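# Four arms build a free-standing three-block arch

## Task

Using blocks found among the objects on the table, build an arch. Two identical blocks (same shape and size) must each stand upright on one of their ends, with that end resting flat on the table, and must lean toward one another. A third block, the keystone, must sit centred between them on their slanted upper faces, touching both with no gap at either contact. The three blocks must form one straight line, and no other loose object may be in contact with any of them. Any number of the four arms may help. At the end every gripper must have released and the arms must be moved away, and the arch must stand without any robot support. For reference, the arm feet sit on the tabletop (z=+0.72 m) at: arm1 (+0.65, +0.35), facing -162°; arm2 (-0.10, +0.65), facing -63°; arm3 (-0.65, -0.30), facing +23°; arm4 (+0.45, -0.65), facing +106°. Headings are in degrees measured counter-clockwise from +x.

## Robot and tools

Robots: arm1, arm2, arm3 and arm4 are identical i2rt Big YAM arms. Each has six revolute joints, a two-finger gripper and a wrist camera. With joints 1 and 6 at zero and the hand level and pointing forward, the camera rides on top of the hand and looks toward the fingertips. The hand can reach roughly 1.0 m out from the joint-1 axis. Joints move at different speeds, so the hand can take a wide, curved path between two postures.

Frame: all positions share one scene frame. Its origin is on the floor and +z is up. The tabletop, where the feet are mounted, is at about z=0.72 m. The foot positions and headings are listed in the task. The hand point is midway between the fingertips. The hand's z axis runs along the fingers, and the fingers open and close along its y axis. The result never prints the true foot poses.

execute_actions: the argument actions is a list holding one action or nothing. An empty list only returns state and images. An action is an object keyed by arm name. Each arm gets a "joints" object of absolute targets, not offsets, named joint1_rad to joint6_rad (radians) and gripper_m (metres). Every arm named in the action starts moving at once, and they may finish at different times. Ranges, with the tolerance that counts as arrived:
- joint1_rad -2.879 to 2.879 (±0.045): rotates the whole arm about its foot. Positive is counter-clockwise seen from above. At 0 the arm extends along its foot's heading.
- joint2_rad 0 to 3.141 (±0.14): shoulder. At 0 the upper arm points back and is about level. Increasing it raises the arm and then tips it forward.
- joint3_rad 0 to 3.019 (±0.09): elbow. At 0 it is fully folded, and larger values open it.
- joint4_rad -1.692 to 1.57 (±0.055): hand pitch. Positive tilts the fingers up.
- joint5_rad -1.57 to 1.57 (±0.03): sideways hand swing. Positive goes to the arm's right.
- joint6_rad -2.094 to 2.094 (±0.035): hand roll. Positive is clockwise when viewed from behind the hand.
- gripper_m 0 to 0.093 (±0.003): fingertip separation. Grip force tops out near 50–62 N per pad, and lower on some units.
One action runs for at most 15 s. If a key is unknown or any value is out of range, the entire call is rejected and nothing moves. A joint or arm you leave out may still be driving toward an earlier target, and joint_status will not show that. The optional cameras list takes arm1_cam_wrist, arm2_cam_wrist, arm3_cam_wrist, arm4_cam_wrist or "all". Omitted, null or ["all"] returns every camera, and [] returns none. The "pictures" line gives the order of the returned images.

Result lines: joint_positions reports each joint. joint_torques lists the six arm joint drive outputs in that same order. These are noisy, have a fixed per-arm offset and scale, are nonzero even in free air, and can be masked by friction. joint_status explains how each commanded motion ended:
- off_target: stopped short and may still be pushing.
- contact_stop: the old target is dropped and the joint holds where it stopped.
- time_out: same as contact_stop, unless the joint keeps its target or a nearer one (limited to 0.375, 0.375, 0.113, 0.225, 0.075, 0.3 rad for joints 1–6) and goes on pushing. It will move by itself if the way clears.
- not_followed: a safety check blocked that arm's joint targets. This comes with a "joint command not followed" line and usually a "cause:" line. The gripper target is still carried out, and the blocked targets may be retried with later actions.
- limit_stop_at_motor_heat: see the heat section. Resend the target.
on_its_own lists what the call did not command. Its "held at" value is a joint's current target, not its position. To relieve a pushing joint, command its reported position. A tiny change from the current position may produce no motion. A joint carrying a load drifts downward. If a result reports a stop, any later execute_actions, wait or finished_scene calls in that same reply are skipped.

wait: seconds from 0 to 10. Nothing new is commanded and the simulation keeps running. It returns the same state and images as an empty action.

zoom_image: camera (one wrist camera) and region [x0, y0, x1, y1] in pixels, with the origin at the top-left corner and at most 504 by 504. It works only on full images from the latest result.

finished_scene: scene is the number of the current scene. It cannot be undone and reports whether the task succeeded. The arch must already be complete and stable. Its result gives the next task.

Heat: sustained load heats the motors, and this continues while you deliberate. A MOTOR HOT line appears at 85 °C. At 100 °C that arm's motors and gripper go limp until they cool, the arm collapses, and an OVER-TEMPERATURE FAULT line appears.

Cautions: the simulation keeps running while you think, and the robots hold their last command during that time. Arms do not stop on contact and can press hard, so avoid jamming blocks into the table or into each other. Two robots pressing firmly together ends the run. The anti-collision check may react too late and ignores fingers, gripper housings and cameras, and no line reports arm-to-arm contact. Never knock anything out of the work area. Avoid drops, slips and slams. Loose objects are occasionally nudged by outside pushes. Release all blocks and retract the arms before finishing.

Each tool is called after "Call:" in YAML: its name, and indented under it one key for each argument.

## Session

Call:
execute_actions:
  actions: []

Scene clock: 0.00 s.
Joint torques (N m, as the arm reports them, + toward a larger angle): no reading
Motor temperatures (°C, as the motors report them): arm1=[28 27 28 26 29 28] | arm2=[29 29 28 30 29 26] | arm3=[27 29 32 29 30 26] | arm4=[28 29 29 29 29 30]
arm1.joint_positions: joint1_rad=+0.740 joint2_rad=+0.433 joint3_rad=+1.358 joint4_rad=-1.622 joint5_rad=-0.276 joint6_rad=+0.538 gripper_m=+0.094
arm1.joint_status: not commanded
arm1.hand: x=+0.6359 y=+0.2215 z=+1.2713 quat_wxyz=(-0.383, -0.854, -0.283, +0.209) (m; scene frame)
arm2.joint_positions: joint1_rad=-0.868 joint2_rad=+0.588 joint3_rad=+1.361 joint4_rad=-1.560 joint5_rad=+0.254 joint6_rad=-0.732 gripper_m=+0.094
arm2.joint_status: not commanded
arm2.hand: x=-0.2036 y=+0.4922 z=+1.2245 quat_wxyz=(+0.033, -0.562, -0.724, +0.398) (m; scene frame)
arm3.joint_positions: joint1_rad=+0.176 joint2_rad=+0.425 joint3_rad=+1.676 joint4_rad=-1.380 joint5_rad=+0.186 joint6_rad=+0.333 gripper_m=+0.095
arm3.joint_status: not commanded
arm3.hand: x=-0.5827 y=-0.2891 z=+1.4966 quat_wxyz=(-0.628, +0.015, -0.750, -0.208) (m; scene frame)
arm4.joint_positions: joint1_rad=+0.836 joint2_rad=+0.285 joint3_rad=+1.315 joint4_rad=-1.641 joint5_rad=-0.025 joint6_rad=+0.756 gripper_m=+0.095
arm4.joint_status: not commanded
arm4.hand: x=+0.3823 y=-0.6190 z=+1.2498 quat_wxyz=(+0.093, +0.738, -0.491, -0.453) (m; scene frame)
pictures: arm1_cam_wrist, arm2_cam_wrist, arm3_cam_wrist, arm4_cam_wrist
Images, in order (width x height): arm1_cam_wrist 616x616, arm2_cam_wrist 616x616, arm3_cam_wrist 616x616, arm4_cam_wrist 616x616.

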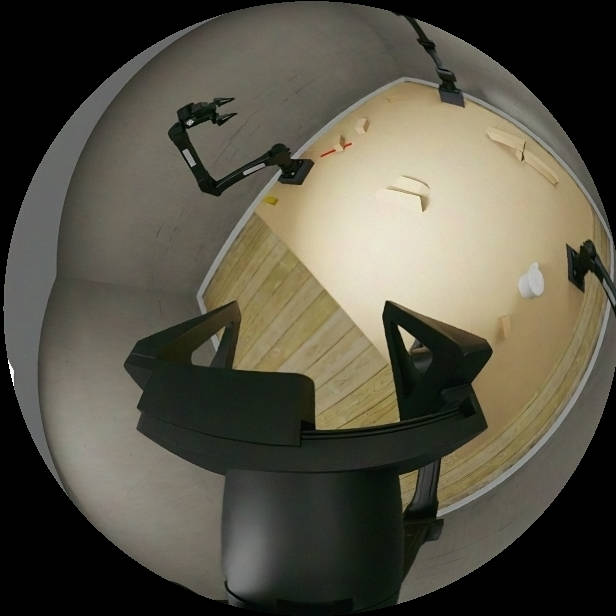

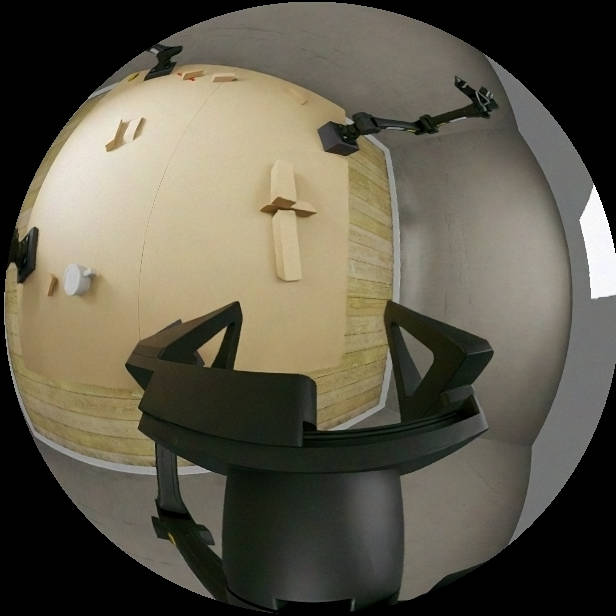

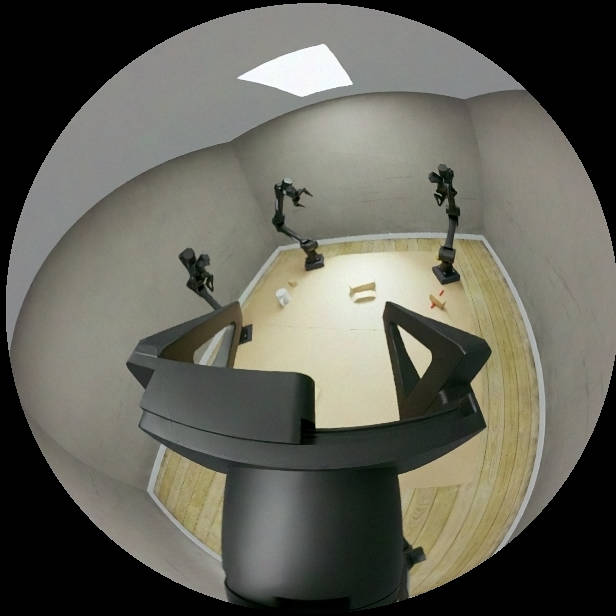

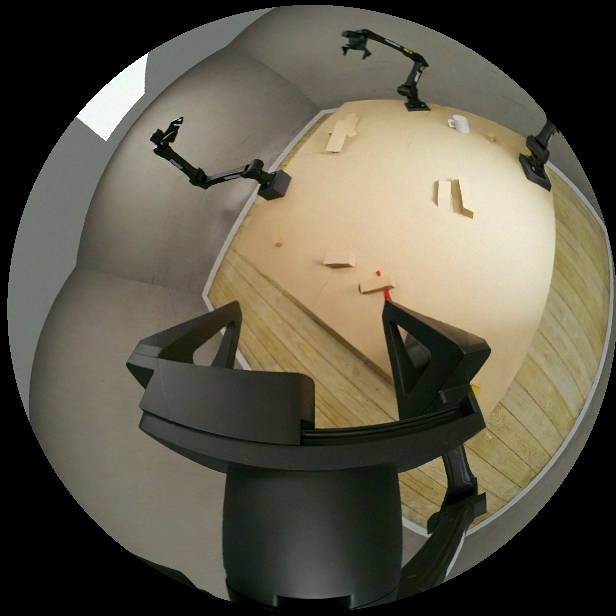

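Call:
execute_actions:
  actions:
    - {"arm1":{"joints":{"joint1_rad":0.1,"joint2_rad":1.3,"joint3_rad":1.4,"joint4_rad":-1.55,"joint5_rad":0,"joint6_rad":0}},"arm2":{"joints":{"joint1_rad":-0.6,"joint2_rad":1.3,"joint3_rad":1.4,"joint4_rad":-1.55,"joint5_rad":0,"joint6_rad":0}},"arm3":{"joints":{"joint1_rad":0.2,"joint2_rad":1.3,"joint3_rad":1.4,"joint4_rad":-1.55,"joint5_rad":0,"joint6_rad":0}},"arm4":{"joints":{"joint1_rad":0.0,"joint2_rad":1.3,"joint3_rad":1.4,"joint4_rad":-1.55,"joint5_rad":0,"joint6_rad":0}}}

Scene clock: 1.97 s.
Joint torques (N m, as the arm reports them, + toward a larger angle): arm1=[ -0.2  -10.24  11.12   0.26   0.05  -0.11] | arm2=[ -0.97 -11.8   11.45   0.94  -0.16   0.12] | arm3=[ 1.97 -9.47 10.16 -0.29 -0.07 -0.09] | arm4=[ -2.35 -12.34   9.56   0.47  -0.14  -0.1 ]
Motor temperatures (°C, as the motors report them): arm1=[28 27 28 26 29 28] | arm2=[29 29 28 30 29 26] | arm3=[27 29 32 29 30 26] | arm4=[28 29 29 29 29 30]
arm1.joint_positions: joint1_rad=+0.100 joint2_rad=+1.302 joint3_rad=+1.384 joint4_rad=-1.557 joint5_rad=-0.001 joint6_rad=+0.010 gripper_m=+0.094
arm1.joint_status: all done
arm1.hand: x=+0.2951 y=+0.1958 z=+1.0719 quat_wxyz=(-0.008, -0.979, -0.196, +0.050) (m; scene frame)
arm2.joint_positions: joint1_rad=-0.605 joint2_rad=+1.305 joint3_rad=+1.382 joint4_rad=-1.556 joint5_rad=+0.003 joint6_rad=-0.012 gripper_m=+0.094
arm2.joint_status: all done
arm2.hand: x=-0.1432 y=+0.2623 z=+1.0272 quat_wxyz=(-0.023, -0.743, -0.668, +0.039) (m; scene frame)
arm3.joint_positions: joint1_rad=+0.185 joint2_rad=+1.293 joint3_rad=+1.394 joint4_rad=-1.533 joint5_rad=+0.004 joint6_rad=+0.010 gripper_m=+0.095
arm3.joint_status: all done
arm3.hand: x=-0.3122 y=-0.0948 z=+1.1253 quat_wxyz=(-0.069, +0.260, -0.963, -0.013) (m; scene frame)
arm4.joint_positions: joint1_rad=+0.003 joint2_rad=+1.311 joint3_rad=+1.387 joint4_rad=-1.553 joint5_rad=-0.001 joint6_rad=+0.011 gripper_m=+0.095
arm4.joint_status: all done
arm4.hand: x=+0.3306 y=-0.2736 z=+1.0558 quat_wxyz=(-0.021, +0.805, -0.592, -0.037) (m; scene frame)
pictures: arm1_cam_wrist, arm2_cam_wrist, arm3_cam_wrist, arm4_cam_wrist
Images, in order (width x height): arm1_cam_wrist 616x616, arm2_cam_wrist 616x616, arm3_cam_wrist 616x616, arm4_cam_wrist 616x616.

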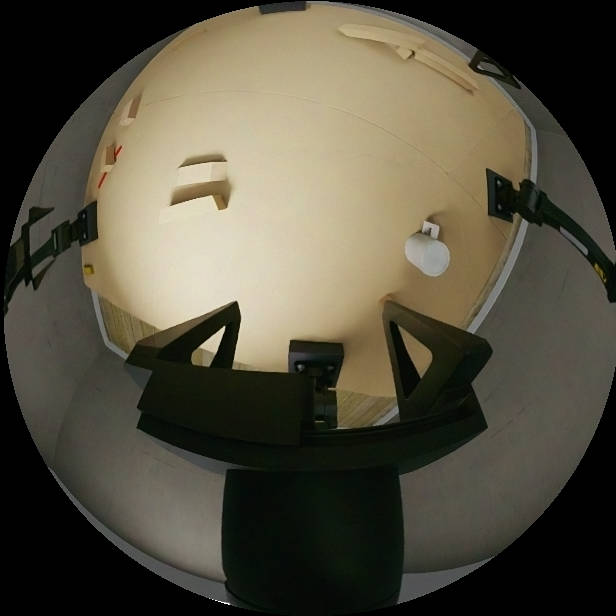

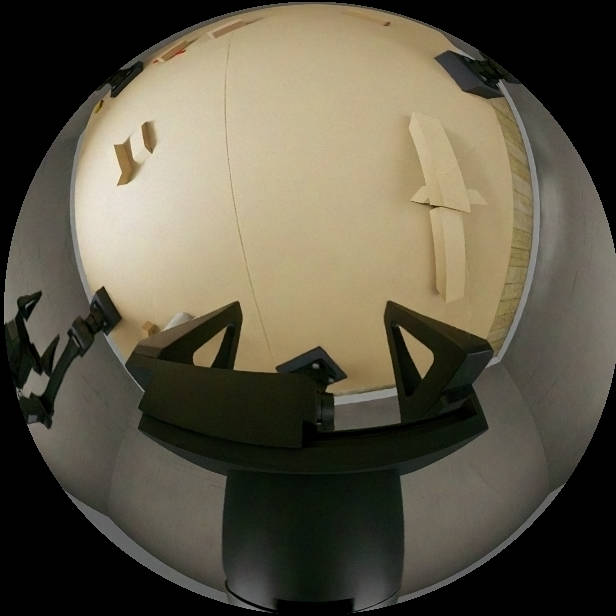

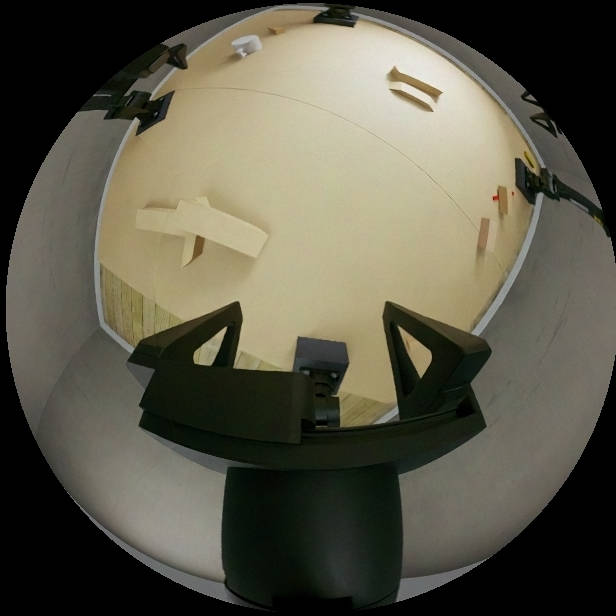

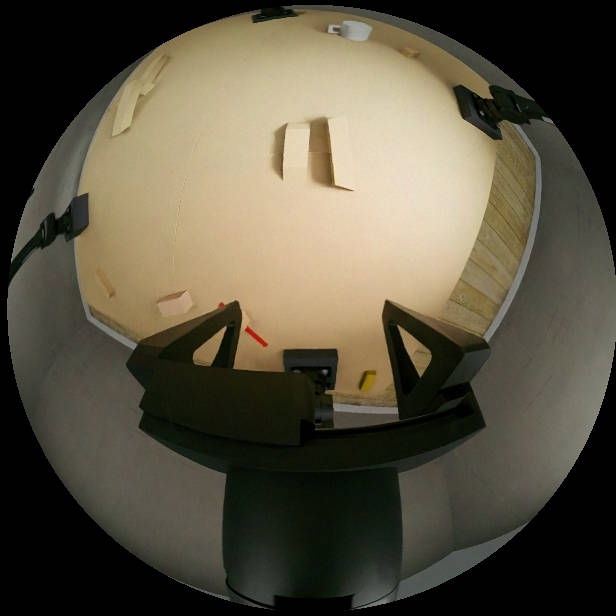

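Call:
zoom_image:
  camera: "arm2_cam_wrist"
  region: [330, 90, 560, 320]

Call:
zoom_image:
  camera: "arm3_cam_wrist"
  region: [110, 150, 310, 310]

Call:
zoom_image:
  camera: "arm4_cam_wrist"
  region: [230, 80, 410, 230]

Region (330, 90, 560, 320) of arm2_cam_wrist's 616x616 image, scaled by 2.191, with more detail than that image has.

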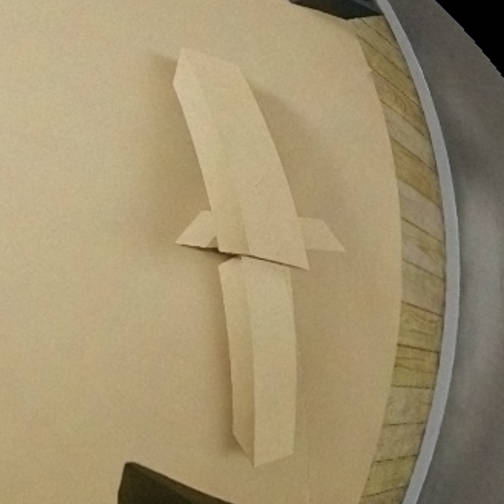

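Region (110, 150, 310, 310) of arm3_cam_wrist's 616x616 image, scaled by 2.520, with more detail than that image has; it fills the top 403 rows of this view, and the rest is white.

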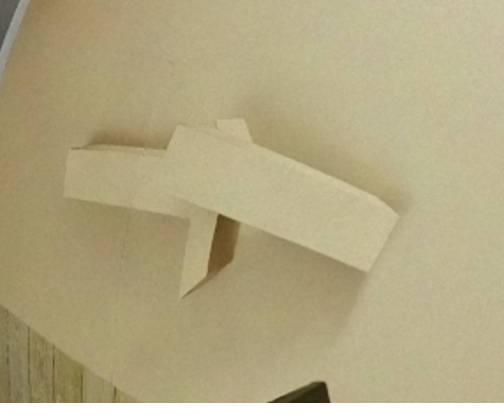

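Region (230, 80, 410, 230) of arm4_cam_wrist's 616x616 image, scaled by 2.800, with more detail than that image has.

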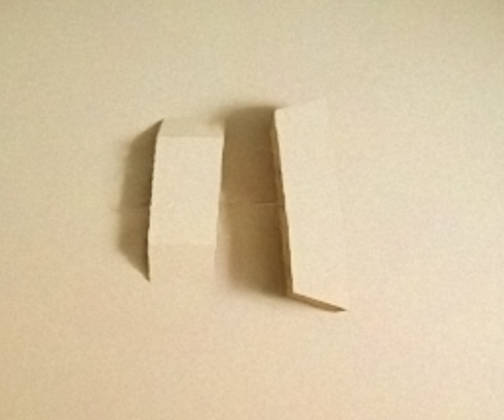

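Call:
execute_actions:
  actions:
    - {"arm2":{"joints":{"joint1_rad":-1.35,"joint2_rad":1.62,"joint3_rad":1.55,"joint4_rad":-1.47}},"arm3":{"joints":{"joint1_rad":0.62,"joint2_rad":1.41,"joint3_rad":1.21,"joint4_rad":-1.35}}}
  cameras: ["arm2_cam_wrist","arm3_cam_wrist"]

Scene clock: 4.23 s.
Joint torques (N m, as the arm reports them, + toward a larger angle): arm1=[ -0.16 -10.11  11.15   0.27   0.05  -0.11] | arm2=[ -0.78 -18.23  11.21   0.6   -0.09   0.09] | arm3=[  0.64 -11.75   9.64   0.72   0.07  -0.05] | arm4=[ -2.48 -12.2    9.78   0.6   -0.12  -0.07]
Motor temperatures (°C, as the motors report them): arm1=[28 27 29 26 29 28] | arm2=[29 29 29 30 29 26] | arm3=[27 29 33 29 30 26] | arm4=[28 29 29 29 29 30]
arm1.joint_positions: joint1_rad=+0.100 joint2_rad=+1.302 joint3_rad=+1.384 joint4_rad=-1.557 joint5_rad=-0.001 joint6_rad=+0.010 gripper_m=+0.094
arm1.joint_status: not commanded
arm1.hand: x=+0.2951 y=+0.1958 z=+1.0719 quat_wxyz=(-0.008, -0.979, -0.196, +0.050) (m; scene frame)
arm2.joint_positions: joint1_rad=-1.359 joint2_rad=+1.636 joint3_rad=+1.531 joint4_rad=-1.472 joint5_rad=+0.001 joint6_rad=-0.010 gripper_m=+0.094
arm2.joint_status: all done
arm2.hand: x=-0.4748 y=+0.3345 z=+0.9519 quat_wxyz=(+0.005, -0.938, -0.347, +0.003) (m; scene frame)
arm3.joint_positions: joint1_rad=+0.624 joint2_rad=+1.429 joint3_rad=+1.204 joint4_rad=-1.367 joint5_rad=+0.000 joint6_rad=+0.009 gripper_m=+0.095
arm3.joint_status: all done
arm3.hand: x=-0.4275 y=+0.0348 z=+0.9992 quat_wxyz=(+0.009, +0.465, -0.885, +0.010) (m; scene frame)
arm4.joint_positions: joint1_rad=+0.003 joint2_rad=+1.311 joint3_rad=+1.387 joint4_rad=-1.553 joint5_rad=-0.001 joint6_rad=+0.010 gripper_m=+0.095
arm4.joint_status: not commanded
arm4.hand: x=+0.3306 y=-0.2736 z=+1.0558 quat_wxyz=(-0.021, +0.805, -0.592, -0.037) (m; scene frame)
pictures: arm2_cam_wrist, arm3_cam_wrist
Images, in order (width x height): arm2_cam_wrist 616x616, arm3_cam_wrist 616x616.

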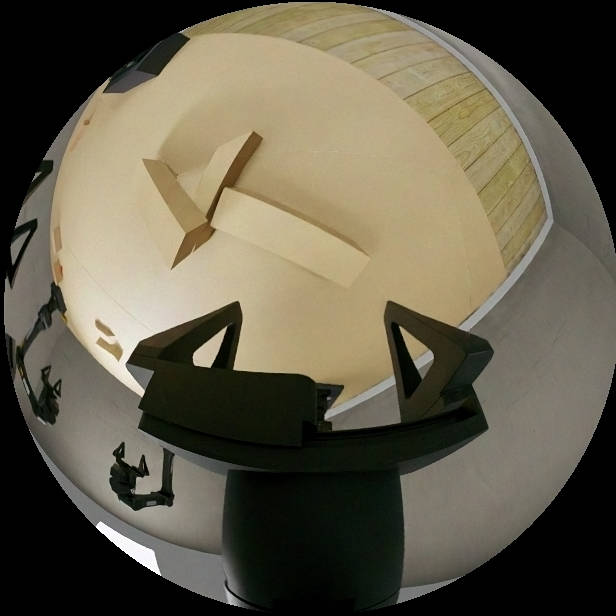

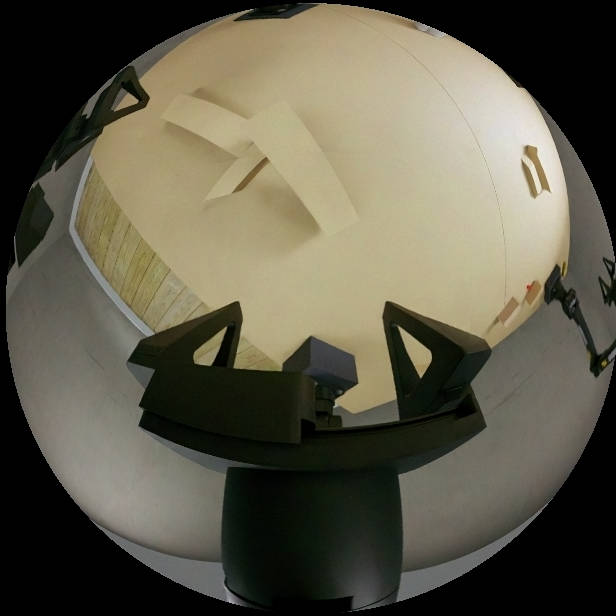

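Call:
zoom_image:
  camera: "arm2_cam_wrist"
  region: [130, 110, 390, 310]

Call:
zoom_image:
  camera: "arm3_cam_wrist"
  region: [150, 70, 390, 260]

Region (130, 110, 390, 310) of arm2_cam_wrist's 616x616 image, scaled by 1.938, with more detail than that image has; it fills the top 388 rows of this view, and the rest is white.

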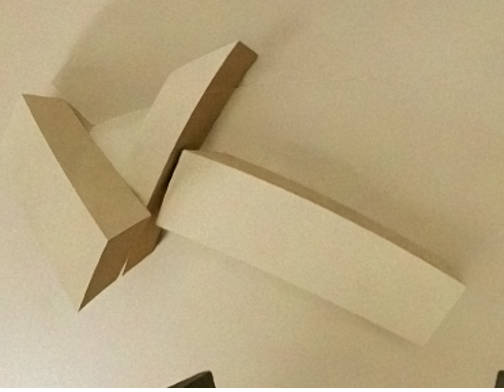

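Region (150, 70, 390, 260) of arm3_cam_wrist's 616x616 image, scaled by 2.100, with more detail than that image has; it fills the top 399 rows of this view, and the rest is white.

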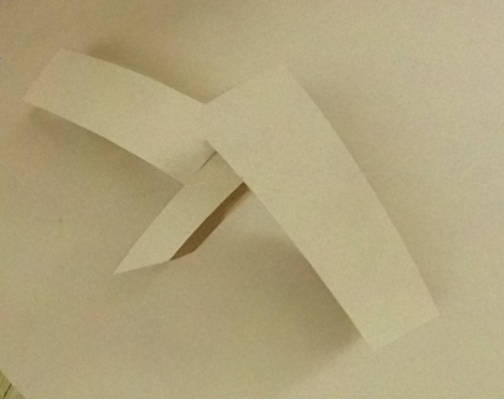

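Call:
execute_actions:
  actions:
    - {"arm2":{"joints":{"joint1_rad":-1.27,"joint2_rad":1.70,"joint3_rad":1.33,"joint4_rad":-1.174,"joint6_rad":-0.99}},"arm3":{"joints":{"joint2_rad":1.1,"joint6_rad":-0.59}},"arm1":{"joints":{"joint1_rad":-0.9,"joint2_rad":0.8,"joint3_rad":1.0,"joint4_rad":-1.0}},"arm4":{"joints":{"joint1_rad":0.567,"joint2_rad":1.0,"joint3_rad":1.0}}}
  cameras: ["arm2_cam_wrist"]

Scene clock: 7.37 s.
Joint torques (N m, as the arm reports them, + toward a larger angle): arm1=[-0.54 -2.55 10.48  1.78 -0.02 -0.09] | arm2=[ -2.42 -16.6    9.94   0.95  -0.19  -0.14] | arm3=[ 1.22 -6.2  10.19  1.21 -0.01 -0.07] | arm4=[-1.04 -6.1   8.99  0.33 -0.15 -0.05]
Motor temperatures (°C, as the motors report them): arm1=[28 27 29 26 29 28] | arm2=[29 29 29 30 29 26] | arm3=[27 29 33 29 30 26] | arm4=[28 29 30 29 29 30]
arm1.joint_positions: joint1_rad=-0.895 joint2_rad=+0.794 joint3_rad=+1.000 joint4_rad=-1.020 joint5_rad=+0.000 joint6_rad=+0.008 gripper_m=+0.094
arm1.joint_status: all done
arm1.hand: x=+0.3666 y=+0.5432 z=+1.1199 quat_wxyz=(+0.106, -0.886, +0.274, +0.358) (m; scene frame)
arm2.joint_positions: joint1_rad=-1.262 joint2_rad=+1.693 joint3_rad=+1.321 joint4_rad=-1.184 joint5_rad=+0.001 joint6_rad=-0.978 gripper_m=+0.094
arm2.joint_status: all done
arm2.hand: x=-0.4452 y=+0.2987 z=+0.8462 quat_wxyz=(+0.007, -0.632, -0.775, +0.010) (m; scene frame)
arm3.joint_positions: joint1_rad=+0.624 joint2_rad=+1.088 joint3_rad=+1.204 joint4_rad=-1.367 joint5_rad=+0.000 joint6_rad=-0.580 gripper_m=+0.095
arm3.joint_status: all done
arm3.hand: x=-0.4505 y=+0.0029 z=+1.1235 quat_wxyz=(-0.155, +0.694, -0.703, -0.026) (m; scene frame)
arm4.joint_positions: joint1_rad=+0.557 joint2_rad=+0.999 joint3_rad=+0.996 joint4_rad=-1.550 joint5_rad=-0.001 joint6_rad=+0.009 gripper_m=+0.095
arm4.joint_status: all done
arm4.hand: x=+0.2531 y=-0.4808 z=+0.9989 quat_wxyz=(+0.004, +0.937, -0.349, -0.009) (m; scene frame)
pictures: arm2_cam_wrist
Images, in order (width x height): arm2_cam_wrist 616x616.

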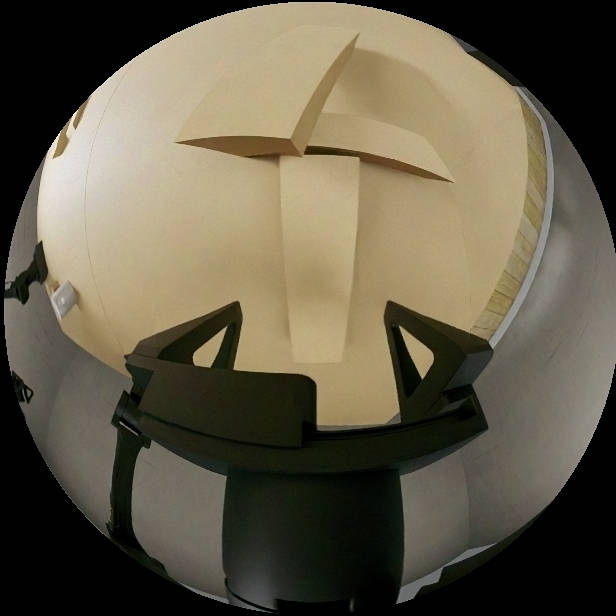

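Call:
execute_actions:
  actions: []

Scene clock: 8.47 s.
Joint torques (N m, as the arm reports them, + toward a larger angle): arm1=[-0.5  -2.52 10.47  1.84 -0.01 -0.09] | arm2=[ -2.32 -16.71   9.85   0.99  -0.18  -0.14] | arm3=[ 1.09 -5.81 10.35  1.28  0.02 -0.09] | arm4=[-1.34 -5.78  8.96  0.3  -0.17 -0.08]
Motor temperatures (°C, as the motors report them): arm1=[28 27 29 26 29 28] | arm2=[29 30 29 30 29 26] | arm3=[27 29 34 29 30 26] | arm4=[28 29 30 29 29 30]
arm1.joint_positions: joint1_rad=-0.895 joint2_rad=+0.794 joint3_rad=+1.000 joint4_rad=-1.020 joint5_rad=+0.000 joint6_rad=+0.008 gripper_m=+0.094
arm1.joint_status: all done
arm1.hand: x=+0.3666 y=+0.5432 z=+1.1199 quat_wxyz=(+0.106, -0.886, +0.274, +0.358) (m; scene frame)
arm2.joint_positions: joint1_rad=-1.262 joint2_rad=+1.693 joint3_rad=+1.321 joint4_rad=-1.184 joint5_rad=+0.001 joint6_rad=-0.978 gripper_m=+0.094
arm2.joint_status: all done
arm2.hand: x=-0.4452 y=+0.2987 z=+0.8462 quat_wxyz=(+0.007, -0.632, -0.775, +0.010) (m; scene frame)
arm3.joint_positions: joint1_rad=+0.624 joint2_rad=+1.088 joint3_rad=+1.204 joint4_rad=-1.367 joint5_rad=+0.000 joint6_rad=-0.580 gripper_m=+0.095
arm3.joint_status: all done
arm3.hand: x=-0.4505 y=+0.0029 z=+1.1235 quat_wxyz=(-0.155, +0.694, -0.703, -0.026) (m; scene frame)
arm4.joint_positions: joint1_rad=+0.557 joint2_rad=+0.999 joint3_rad=+0.996 joint4_rad=-1.550 joint5_rad=-0.001 joint6_rad=+0.009 gripper_m=+0.095
arm4.joint_status: all done
arm4.hand: x=+0.2531 y=-0.4808 z=+0.9989 quat_wxyz=(+0.004, +0.937, -0.349, -0.009) (m; scene frame)
pictures: arm1_cam_wrist, arm2_cam_wrist, arm3_cam_wrist, arm4_cam_wrist
Images, in order (width x height): arm1_cam_wrist 616x616, arm2_cam_wrist 616x616, arm3_cam_wrist 616x616, arm4_cam_wrist 616x616.

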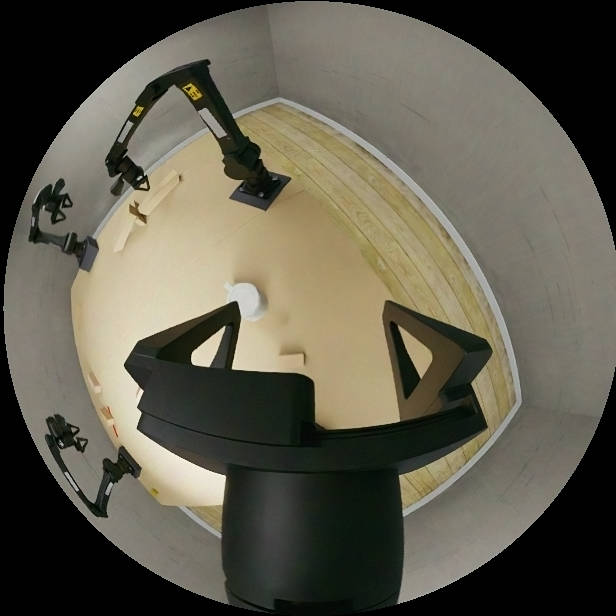

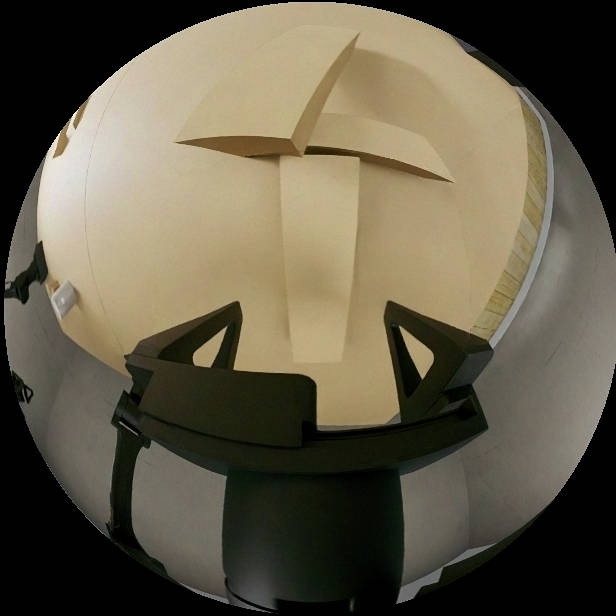

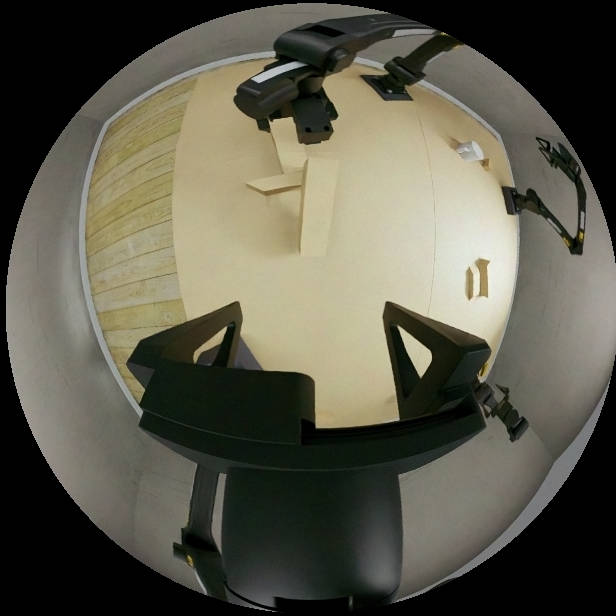

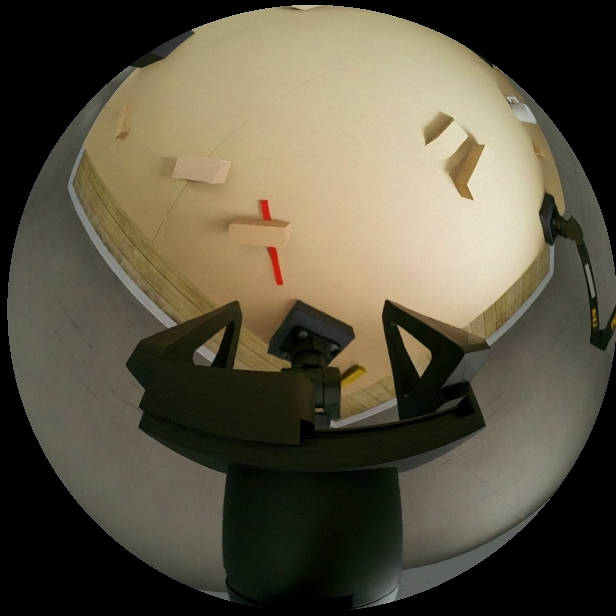

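Call:
execute_actions:
  actions:
    - {"arm2":{"joints":{"joint2_rad":1.80,"joint3_rad":1.209,"joint4_rad":-0.96}}}
  cameras: ["arm2_cam_wrist"]

Scene clock: 10.30 s.
Joint torques (N m, as the arm reports them, + toward a larger angle): arm1=[-0.45 -2.33 10.46  1.83 -0.02 -0.1 ] | arm2=[ -2.23 -17.4    8.96   0.86  -0.14  -0.14] | arm3=[ 1.93 -6.25 10.29  1.27  0.02 -0.05] | arm4=[-1.09 -6.09  8.92  0.26 -0.16 -0.05]
Motor temperatures (°C, as the motors report them): arm1=[28 27 30 26 29 28] | arm2=[29 30 29 30 29 26] | arm3=[27 29 34 29 30 26] | arm4=[28 29 30 29 29 30]
arm1.joint_positions: joint1_rad=-0.895 joint2_rad=+0.794 joint3_rad=+1.000 joint4_rad=-1.020 joint5_rad=+0.000 joint6_rad=+0.008 gripper_m=+0.094
arm1.joint_status: not commanded
arm1.hand: x=+0.3666 y=+0.5432 z=+1.1199 quat_wxyz=(+0.106, -0.886, +0.274, +0.358) (m; scene frame)
arm2.joint_positions: joint1_rad=-1.264 joint2_rad=+1.795 joint3_rad=+1.200 joint4_rad=-0.970 joint5_rad=+0.000 joint6_rad=-0.979 gripper_m=+0.094
arm2.joint_status: all done
arm2.hand: x=-0.4434 y=+0.3030 z=+0.7575 quat_wxyz=(+0.007, -0.632, -0.775, +0.005) (m; scene frame)
arm3.joint_positions: joint1_rad=+0.624 joint2_rad=+1.088 joint3_rad=+1.204 joint4_rad=-1.367 joint5_rad=+0.000 joint6_rad=-0.580 gripper_m=+0.095
arm3.joint_status: not commanded
arm3.hand: x=-0.4505 y=+0.0029 z=+1.1235 quat_wxyz=(-0.155, +0.694, -0.703, -0.026) (m; scene frame)
arm4.joint_positions: joint1_rad=+0.557 joint2_rad=+0.999 joint3_rad=+0.996 joint4_rad=-1.550 joint5_rad=-0.001 joint6_rad=+0.009 gripper_m=+0.095
arm4.joint_status: not commanded
arm4.hand: x=+0.2531 y=-0.4808 z=+0.9989 quat_wxyz=(+0.004, +0.937, -0.349, -0.009) (m; scene frame)
pictures: arm2_cam_wrist
Images, in order (width x height): arm2_cam_wrist 616x616.

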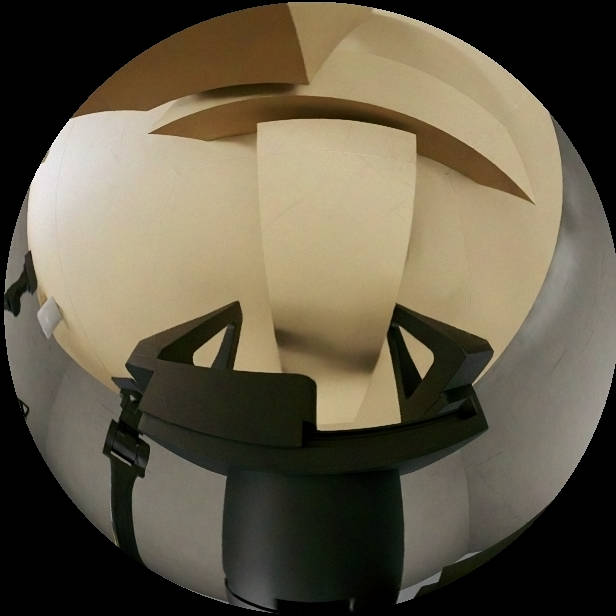

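Call:
execute_actions:
  actions:
    - {"arm2":{"joints":{"joint2_rad":1.825,"joint4_rad":-0.95,"joint1_rad":-1.28}}}
  cameras: ["arm2_cam_wrist"]

Call:
execute_actions:
  actions:
    - {"arm2":{"joints":{"gripper_m":0.04}}}
  cameras: ["arm2_cam_wrist"]

Scene clock: 11.07 s.
Joint torques (N m, as the arm reports them, + toward a larger angle): arm1=[-0.57 -2.48 10.48  1.82 -0.01 -0.1 ] | arm2=[ -2.49 -15.24   8.9    1.03  -0.13  -0.14] | arm3=[ 1.28 -5.76 10.06  1.59  0.02 -0.1 ] | arm4=[-0.87 -5.75  8.93  0.36 -0.18 -0.06]
Motor temperatures (°C, as the motors report them): arm1=[28 27 30 26 29 28] | arm2=[29 30 29 30 29 26] | arm3=[27 29 34 29 30 26] | arm4=[28 29 30 29 29 30]
arm1.joint_positions: joint1_rad=-0.895 joint2_rad=+0.794 joint3_rad=+1.000 joint4_rad=-1.020 joint5_rad=+0.000 joint6_rad=+0.008 gripper_m=+0.094
arm1.joint_status: not commanded
arm1.hand: x=+0.3666 y=+0.5432 z=+1.1199 quat_wxyz=(+0.106, -0.886, +0.274, +0.358) (m; scene frame)
arm2.joint_positions: joint1_rad=-1.272 joint2_rad=+1.795 joint3_rad=+1.200 joint4_rad=-0.961 joint5_rad=+0.000 joint6_rad=-0.979 gripper_m=+0.094
arm2.joint_status: all done
arm2.hand: x=-0.4476 y=+0.3041 z=+0.7576 quat_wxyz=(+0.007, -0.635, -0.772, +0.010) (m; scene frame)
arm3.joint_positions: joint1_rad=+0.624 joint2_rad=+1.088 joint3_rad=+1.204 joint4_rad=-1.367 joint5_rad=+0.000 joint6_rad=-0.580 gripper_m=+0.095
arm3.joint_status: not commanded
arm3.hand: x=-0.4505 y=+0.0029 z=+1.1235 quat_wxyz=(-0.155, +0.694, -0.703, -0.026) (m; scene frame)
arm4.joint_positions: joint1_rad=+0.557 joint2_rad=+0.999 joint3_rad=+0.996 joint4_rad=-1.550 joint5_rad=-0.001 joint6_rad=+0.009 gripper_m=+0.095
arm4.joint_status: not commanded
arm4.hand: x=+0.2531 y=-0.4808 z=+0.9989 quat_wxyz=(+0.004, +0.937, -0.349, -0.009) (m; scene frame)
pictures: arm2_cam_wrist
Images, in order (width x height): arm2_cam_wrist 616x616.

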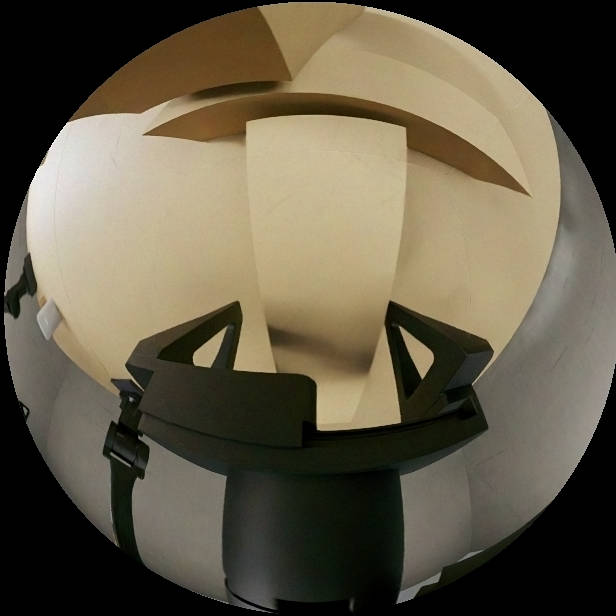

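Scene clock: 11.67 s.
Joint torques (N m, as the arm reports them, + toward a larger angle): arm1=[-0.5  -2.36 10.46  1.79 -0.01 -0.09] | arm2=[ -2.41 -15.22   8.91   0.74  -0.2   -0.12] | arm3=[ 1.38 -6.1  10.14  1.57  0.02 -0.09] | arm4=[-0.69 -6.14  8.99  0.37 -0.17 -0.05]
Motor temperatures (°C, as the motors report them): arm1=[28 27 30 26 29 28] | arm2=[29 30 29 30 29 26] | arm3=[27 29 34 29 30 26] | arm4=[28 29 30 29 29 30]
arm1.joint_positions: joint1_rad=-0.895 joint2_rad=+0.794 joint3_rad=+1.000 joint4_rad=-1.020 joint5_rad=+0.000 joint6_rad=+0.008 gripper_m=+0.094
arm1.joint_status: not commanded
arm1.hand: x=+0.3666 y=+0.5432 z=+1.1199 quat_wxyz=(+0.106, -0.886, +0.274, +0.358) (m; scene frame)
arm2.joint_positions: joint1_rad=-1.272 joint2_rad=+1.795 joint3_rad=+1.200 joint4_rad=-0.956 joint5_rad=+0.001 joint6_rad=-0.980 gripper_m=+0.060
arm2.joint_status: gripper_m off_target (ended at +0.060, target +0.040)
arm2.hand: x=-0.4490 y=+0.3036 z=+0.7577 quat_wxyz=(+0.008, -0.635, -0.773, +0.012) (m; scene frame)
arm3.joint_positions: joint1_rad=+0.624 joint2_rad=+1.088 joint3_rad=+1.204 joint4_rad=-1.367 joint5_rad=+0.000 joint6_rad=-0.580 gripper_m=+0.095
arm3.joint_status: not commanded
arm3.hand: x=-0.4505 y=+0.0029 z=+1.1235 quat_wxyz=(-0.155, +0.694, -0.703, -0.026) (m; scene frame)
arm4.joint_positions: joint1_rad=+0.557 joint2_rad=+0.999 joint3_rad=+0.996 joint4_rad=-1.550 joint5_rad=-0.001 joint6_rad=+0.009 gripper_m=+0.095
arm4.joint_status: not commanded
arm4.hand: x=+0.2531 y=-0.4808 z=+0.9989 quat_wxyz=(+0.004, +0.937, -0.349, -0.009) (m; scene frame)
pictures: arm2_cam_wrist
Images, in order (width x height): arm2_cam_wrist 616x616.

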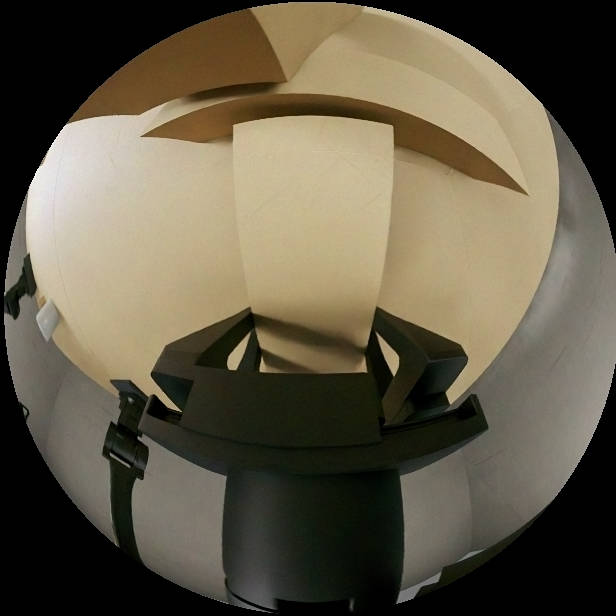

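Call:
execute_actions:
  actions:
    - {"arm2":{"joints":{"joint2_rad":1.693,"joint3_rad":1.35,"joint4_rad":-1.184}}}
  cameras: ["arm2_cam_wrist"]

Call:
execute_actions:
  actions:
    - {"arm2":{"joints":{"joint2_rad":1.6,"joint3_rad":1.56,"joint4_rad":-1.46}}}
  cameras: ["arm2_cam_wrist","arm4_cam_wrist"]

Scene clock: 14.20 s.
Joint torques (N m, as the arm reports them, + toward a larger angle): arm1=[-0.6  -2.48 10.46  1.82 -0.01 -0.09] | arm2=[ -2.47 -19.41  13.13   0.06  -0.18  -0.13] | arm3=[ 1.4  -6.62 10.17  1.27  0.01 -0.05] | arm4=[-0.82 -5.84  9.06  0.45 -0.18 -0.03]
Motor temperatures (°C, as the motors report them): arm1=[28 27 30 26 29 28] | arm2=[29 30 30 30 29 26] | arm3=[27 29 34 29 30 26] | arm4=[28 29 30 29 29 30]
arm1.joint_positions: joint1_rad=-0.895 joint2_rad=+0.794 joint3_rad=+1.000 joint4_rad=-1.020 joint5_rad=+0.000 joint6_rad=+0.008 gripper_m=+0.094
arm1.joint_status: not commanded
arm1.hand: x=+0.3666 y=+0.5432 z=+1.1199 quat_wxyz=(+0.106, -0.886, +0.274, +0.358) (m; scene frame)
arm2.joint_positions: joint1_rad=-1.272 joint2_rad=+1.717 joint3_rad=+1.296 joint4_rad=-1.175 joint5_rad=+0.001 joint6_rad=-0.980 gripper_m=+0.060
arm2.joint_status: all done
arm2.hand: x=-0.4435 y=+0.3078 z=+0.8267 quat_wxyz=(+0.006, -0.635, -0.772, -0.009) (m; scene frame)
arm3.joint_positions: joint1_rad=+0.624 joint2_rad=+1.088 joint3_rad=+1.204 joint4_rad=-1.367 joint5_rad=+0.000 joint6_rad=-0.580 gripper_m=+0.095
arm3.joint_status: not commanded
arm3.hand: x=-0.4505 y=+0.0029 z=+1.1235 quat_wxyz=(-0.155, +0.694, -0.703, -0.026) (m; scene frame)
arm4.joint_positions: joint1_rad=+0.557 joint2_rad=+0.999 joint3_rad=+0.996 joint4_rad=-1.550 joint5_rad=-0.001 joint6_rad=+0.009 gripper_m=+0.095
arm4.joint_status: not commanded
arm4.hand: x=+0.2531 y=-0.4808 z=+0.9989 quat_wxyz=(+0.004, +0.937, -0.349, -0.009) (m; scene frame)
pictures: arm2_cam_wrist
Images, in order (width x height): arm2_cam_wrist 616x616.

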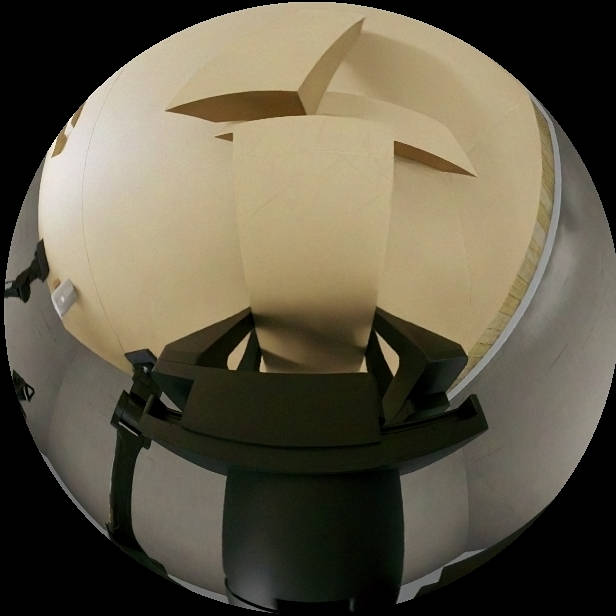

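Scene clock: 15.30 s.
Joint torques (N m, as the arm reports them, + toward a larger angle): arm1=[-0.51 -2.32 10.47  1.79 -0.01 -0.1 ] | arm2=[ -2.46 -17.63  13.38   0.16  -0.21  -0.11] | arm3=[ 1.4  -5.86 10.36  1.65 -0.02 -0.03] | arm4=[-0.91 -6.27  8.91  0.36 -0.12 -0.07]
Motor temperatures (°C, as the motors report them): arm1=[28 27 30 26 29 28] | arm2=[29 30 30 30 29 26] | arm3=[27 29 34 29 30 26] | arm4=[28 29 31 29 29 30]
arm1.joint_positions: joint1_rad=-0.895 joint2_rad=+0.794 joint3_rad=+1.000 joint4_rad=-1.020 joint5_rad=+0.000 joint6_rad=+0.008 gripper_m=+0.094
arm1.joint_status: not commanded
arm1.hand: x=+0.3666 y=+0.5432 z=+1.1199 quat_wxyz=(+0.106, -0.886, +0.274, +0.358) (m; scene frame)
arm2.joint_positions: joint1_rad=-1.272 joint2_rad=+1.607 joint3_rad=+1.514 joint4_rad=-1.452 joint5_rad=+0.001 joint6_rad=-0.980 gripper_m=+0.060
arm2.joint_status: all done
arm2.hand: x=-0.4441 y=+0.3049 z=+0.9583 quat_wxyz=(+0.008, -0.635, -0.773, +0.015) (m; scene frame)
arm3.joint_positions: joint1_rad=+0.624 joint2_rad=+1.088 joint3_rad=+1.204 joint4_rad=-1.367 joint5_rad=+0.000 joint6_rad=-0.580 gripper_m=+0.095
arm3.joint_status: not commanded
arm3.hand: x=-0.4505 y=+0.0029 z=+1.1235 quat_wxyz=(-0.155, +0.694, -0.703, -0.026) (m; scene frame)
arm4.joint_positions: joint1_rad=+0.557 joint2_rad=+0.999 joint3_rad=+0.996 joint4_rad=-1.550 joint5_rad=-0.001 joint6_rad=+0.009 gripper_m=+0.095
arm4.joint_status: not commanded
arm4.hand: x=+0.2531 y=-0.4808 z=+0.9989 quat_wxyz=(+0.004, +0.937, -0.349, -0.009) (m; scene frame)
pictures: arm2_cam_wrist, arm4_cam_wrist
Images, in order (width x height): arm2_cam_wrist 616x616, arm4_cam_wrist 616x616.

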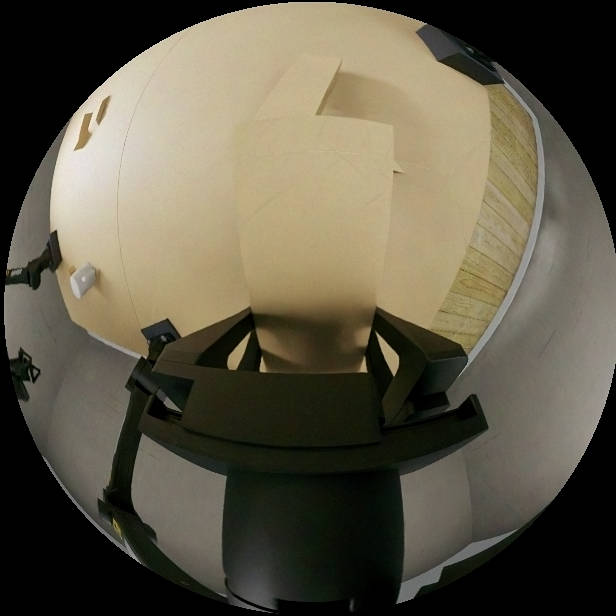

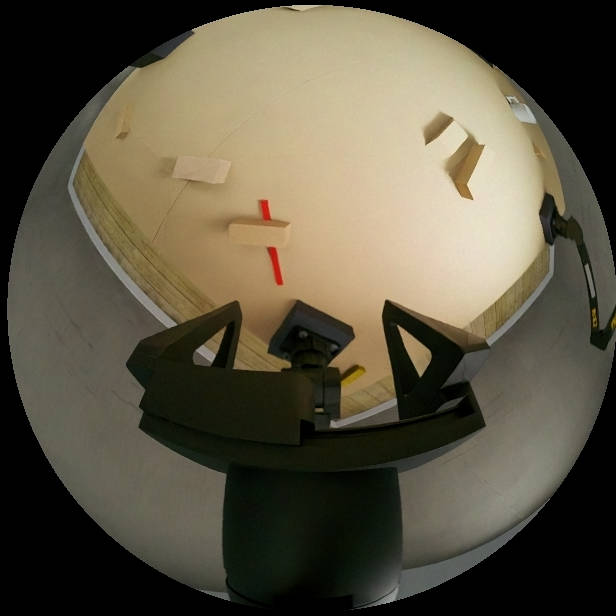

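Call:
zoom_image:
  camera: "arm4_cam_wrist"
  region: [400,90,520,220]

Region (400, 90, 520, 220) of arm4_cam_wrist's 616x616 image, scaled by 3.877, with more detail than that image has; it fills the left 465 columns of this view, and the rest is white.

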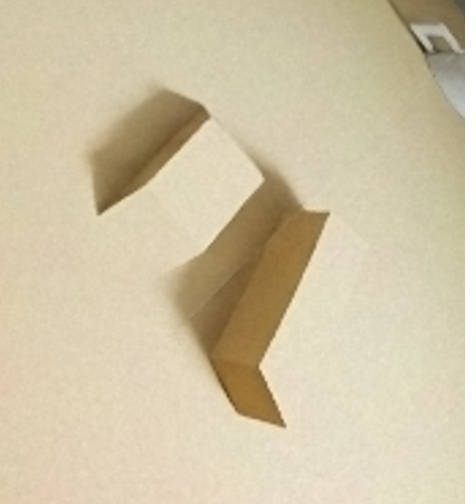

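Call:
execute_actions:
  actions:
    - {"arm2":{"joints":{"joint1_rad":-0.3,"joint6_rad":0.0}},"arm4":{"joints":{"joint1_rad":0.0,"joint2_rad":1.78,"joint3_rad":1.71,"joint4_rad":-1.45}}}
  cameras: ["arm3_cam_wrist","arm4_cam_wrist"]

Scene clock: 18.20 s.
Joint torques (N m, as the arm reports them, + toward a larger angle): arm1=[-0.45 -2.5  10.5   1.81 -0.02 -0.1 ] | arm2=[ -2.32 -17.58  13.37   0.19   0.06   0.12] | arm3=[ 1.36 -5.93 10.34  1.34  0.03 -0.01] | arm4=[ -1.13 -20.33  12.74   0.26  -0.16   0.  ]
Motor temperatures (°C, as the motors report them): arm1=[28 27 30 26 29 28] | arm2=[29 30 30 30 29 26] | arm3=[27 29 35 29 30 26] | arm4=[28 29 31 29 29 30]
arm1.joint_positions: joint1_rad=-0.895 joint2_rad=+0.794 joint3_rad=+1.000 joint4_rad=-1.020 joint5_rad=+0.000 joint6_rad=+0.008 gripper_m=+0.094
arm1.joint_status: not commanded
arm1.hand: x=+0.3666 y=+0.5432 z=+1.1199 quat_wxyz=(+0.106, -0.886, +0.274, +0.358) (m; scene frame)
arm2.joint_positions: joint1_rad=-0.293 joint2_rad=+1.607 joint3_rad=+1.514 joint4_rad=-1.452 joint5_rad=-0.003 joint6_rad=-0.012 gripper_m=+0.060
arm2.joint_status: all done
arm2.hand: x=-0.0027 y=+0.1701 z=+0.9520 quat_wxyz=(-0.004, -0.631, -0.776, +0.010) (m; scene frame)
arm3.joint_positions: joint1_rad=+0.624 joint2_rad=+1.088 joint3_rad=+1.204 joint4_rad=-1.367 joint5_rad=+0.000 joint6_rad=-0.580 gripper_m=+0.095
arm3.joint_status: not commanded
arm3.hand: x=-0.4505 y=+0.0029 z=+1.1235 quat_wxyz=(-0.155, +0.694, -0.703, -0.026) (m; scene frame)
arm4.joint_positions: joint1_rad=-0.009 joint2_rad=+1.796 joint3_rad=+1.654 joint4_rad=-1.450 joint5_rad=+0.000 joint6_rad=+0.008 gripper_m=+0.095
arm4.joint_status: all done
arm4.hand: x=+0.2900 y=-0.1290 z=+0.9408 quat_wxyz=(+0.012, +0.802, -0.597, +0.010) (m; scene frame)
pictures: arm3_cam_wrist, arm4_cam_wrist
Images, in order (width x height): arm3_cam_wrist 616x616, arm4_cam_wrist 616x616.

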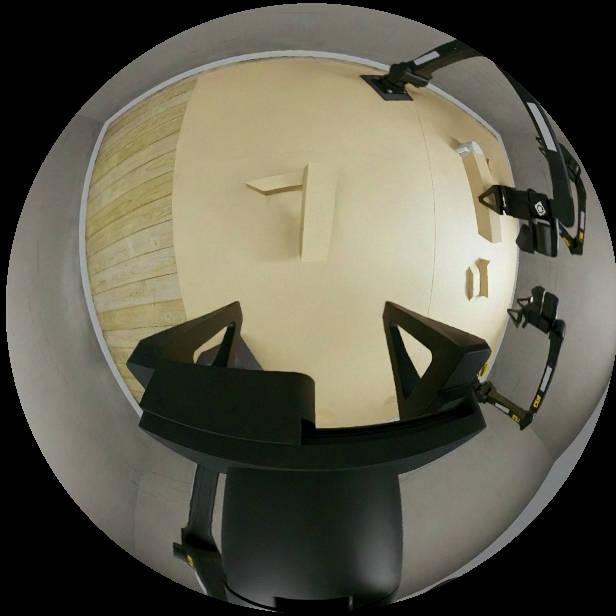

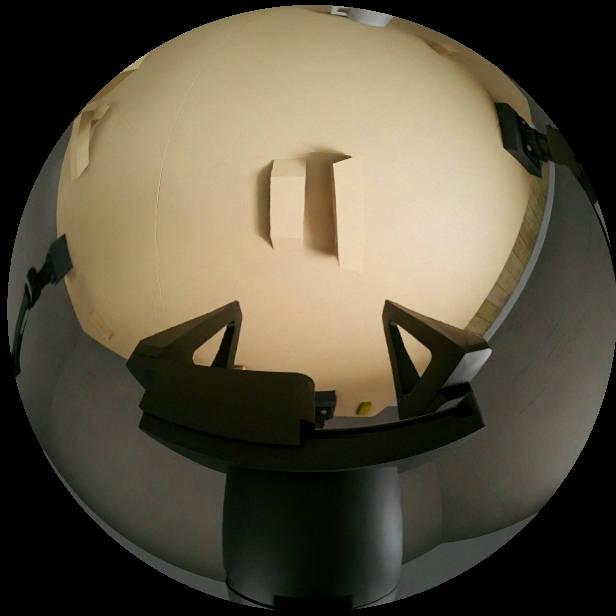

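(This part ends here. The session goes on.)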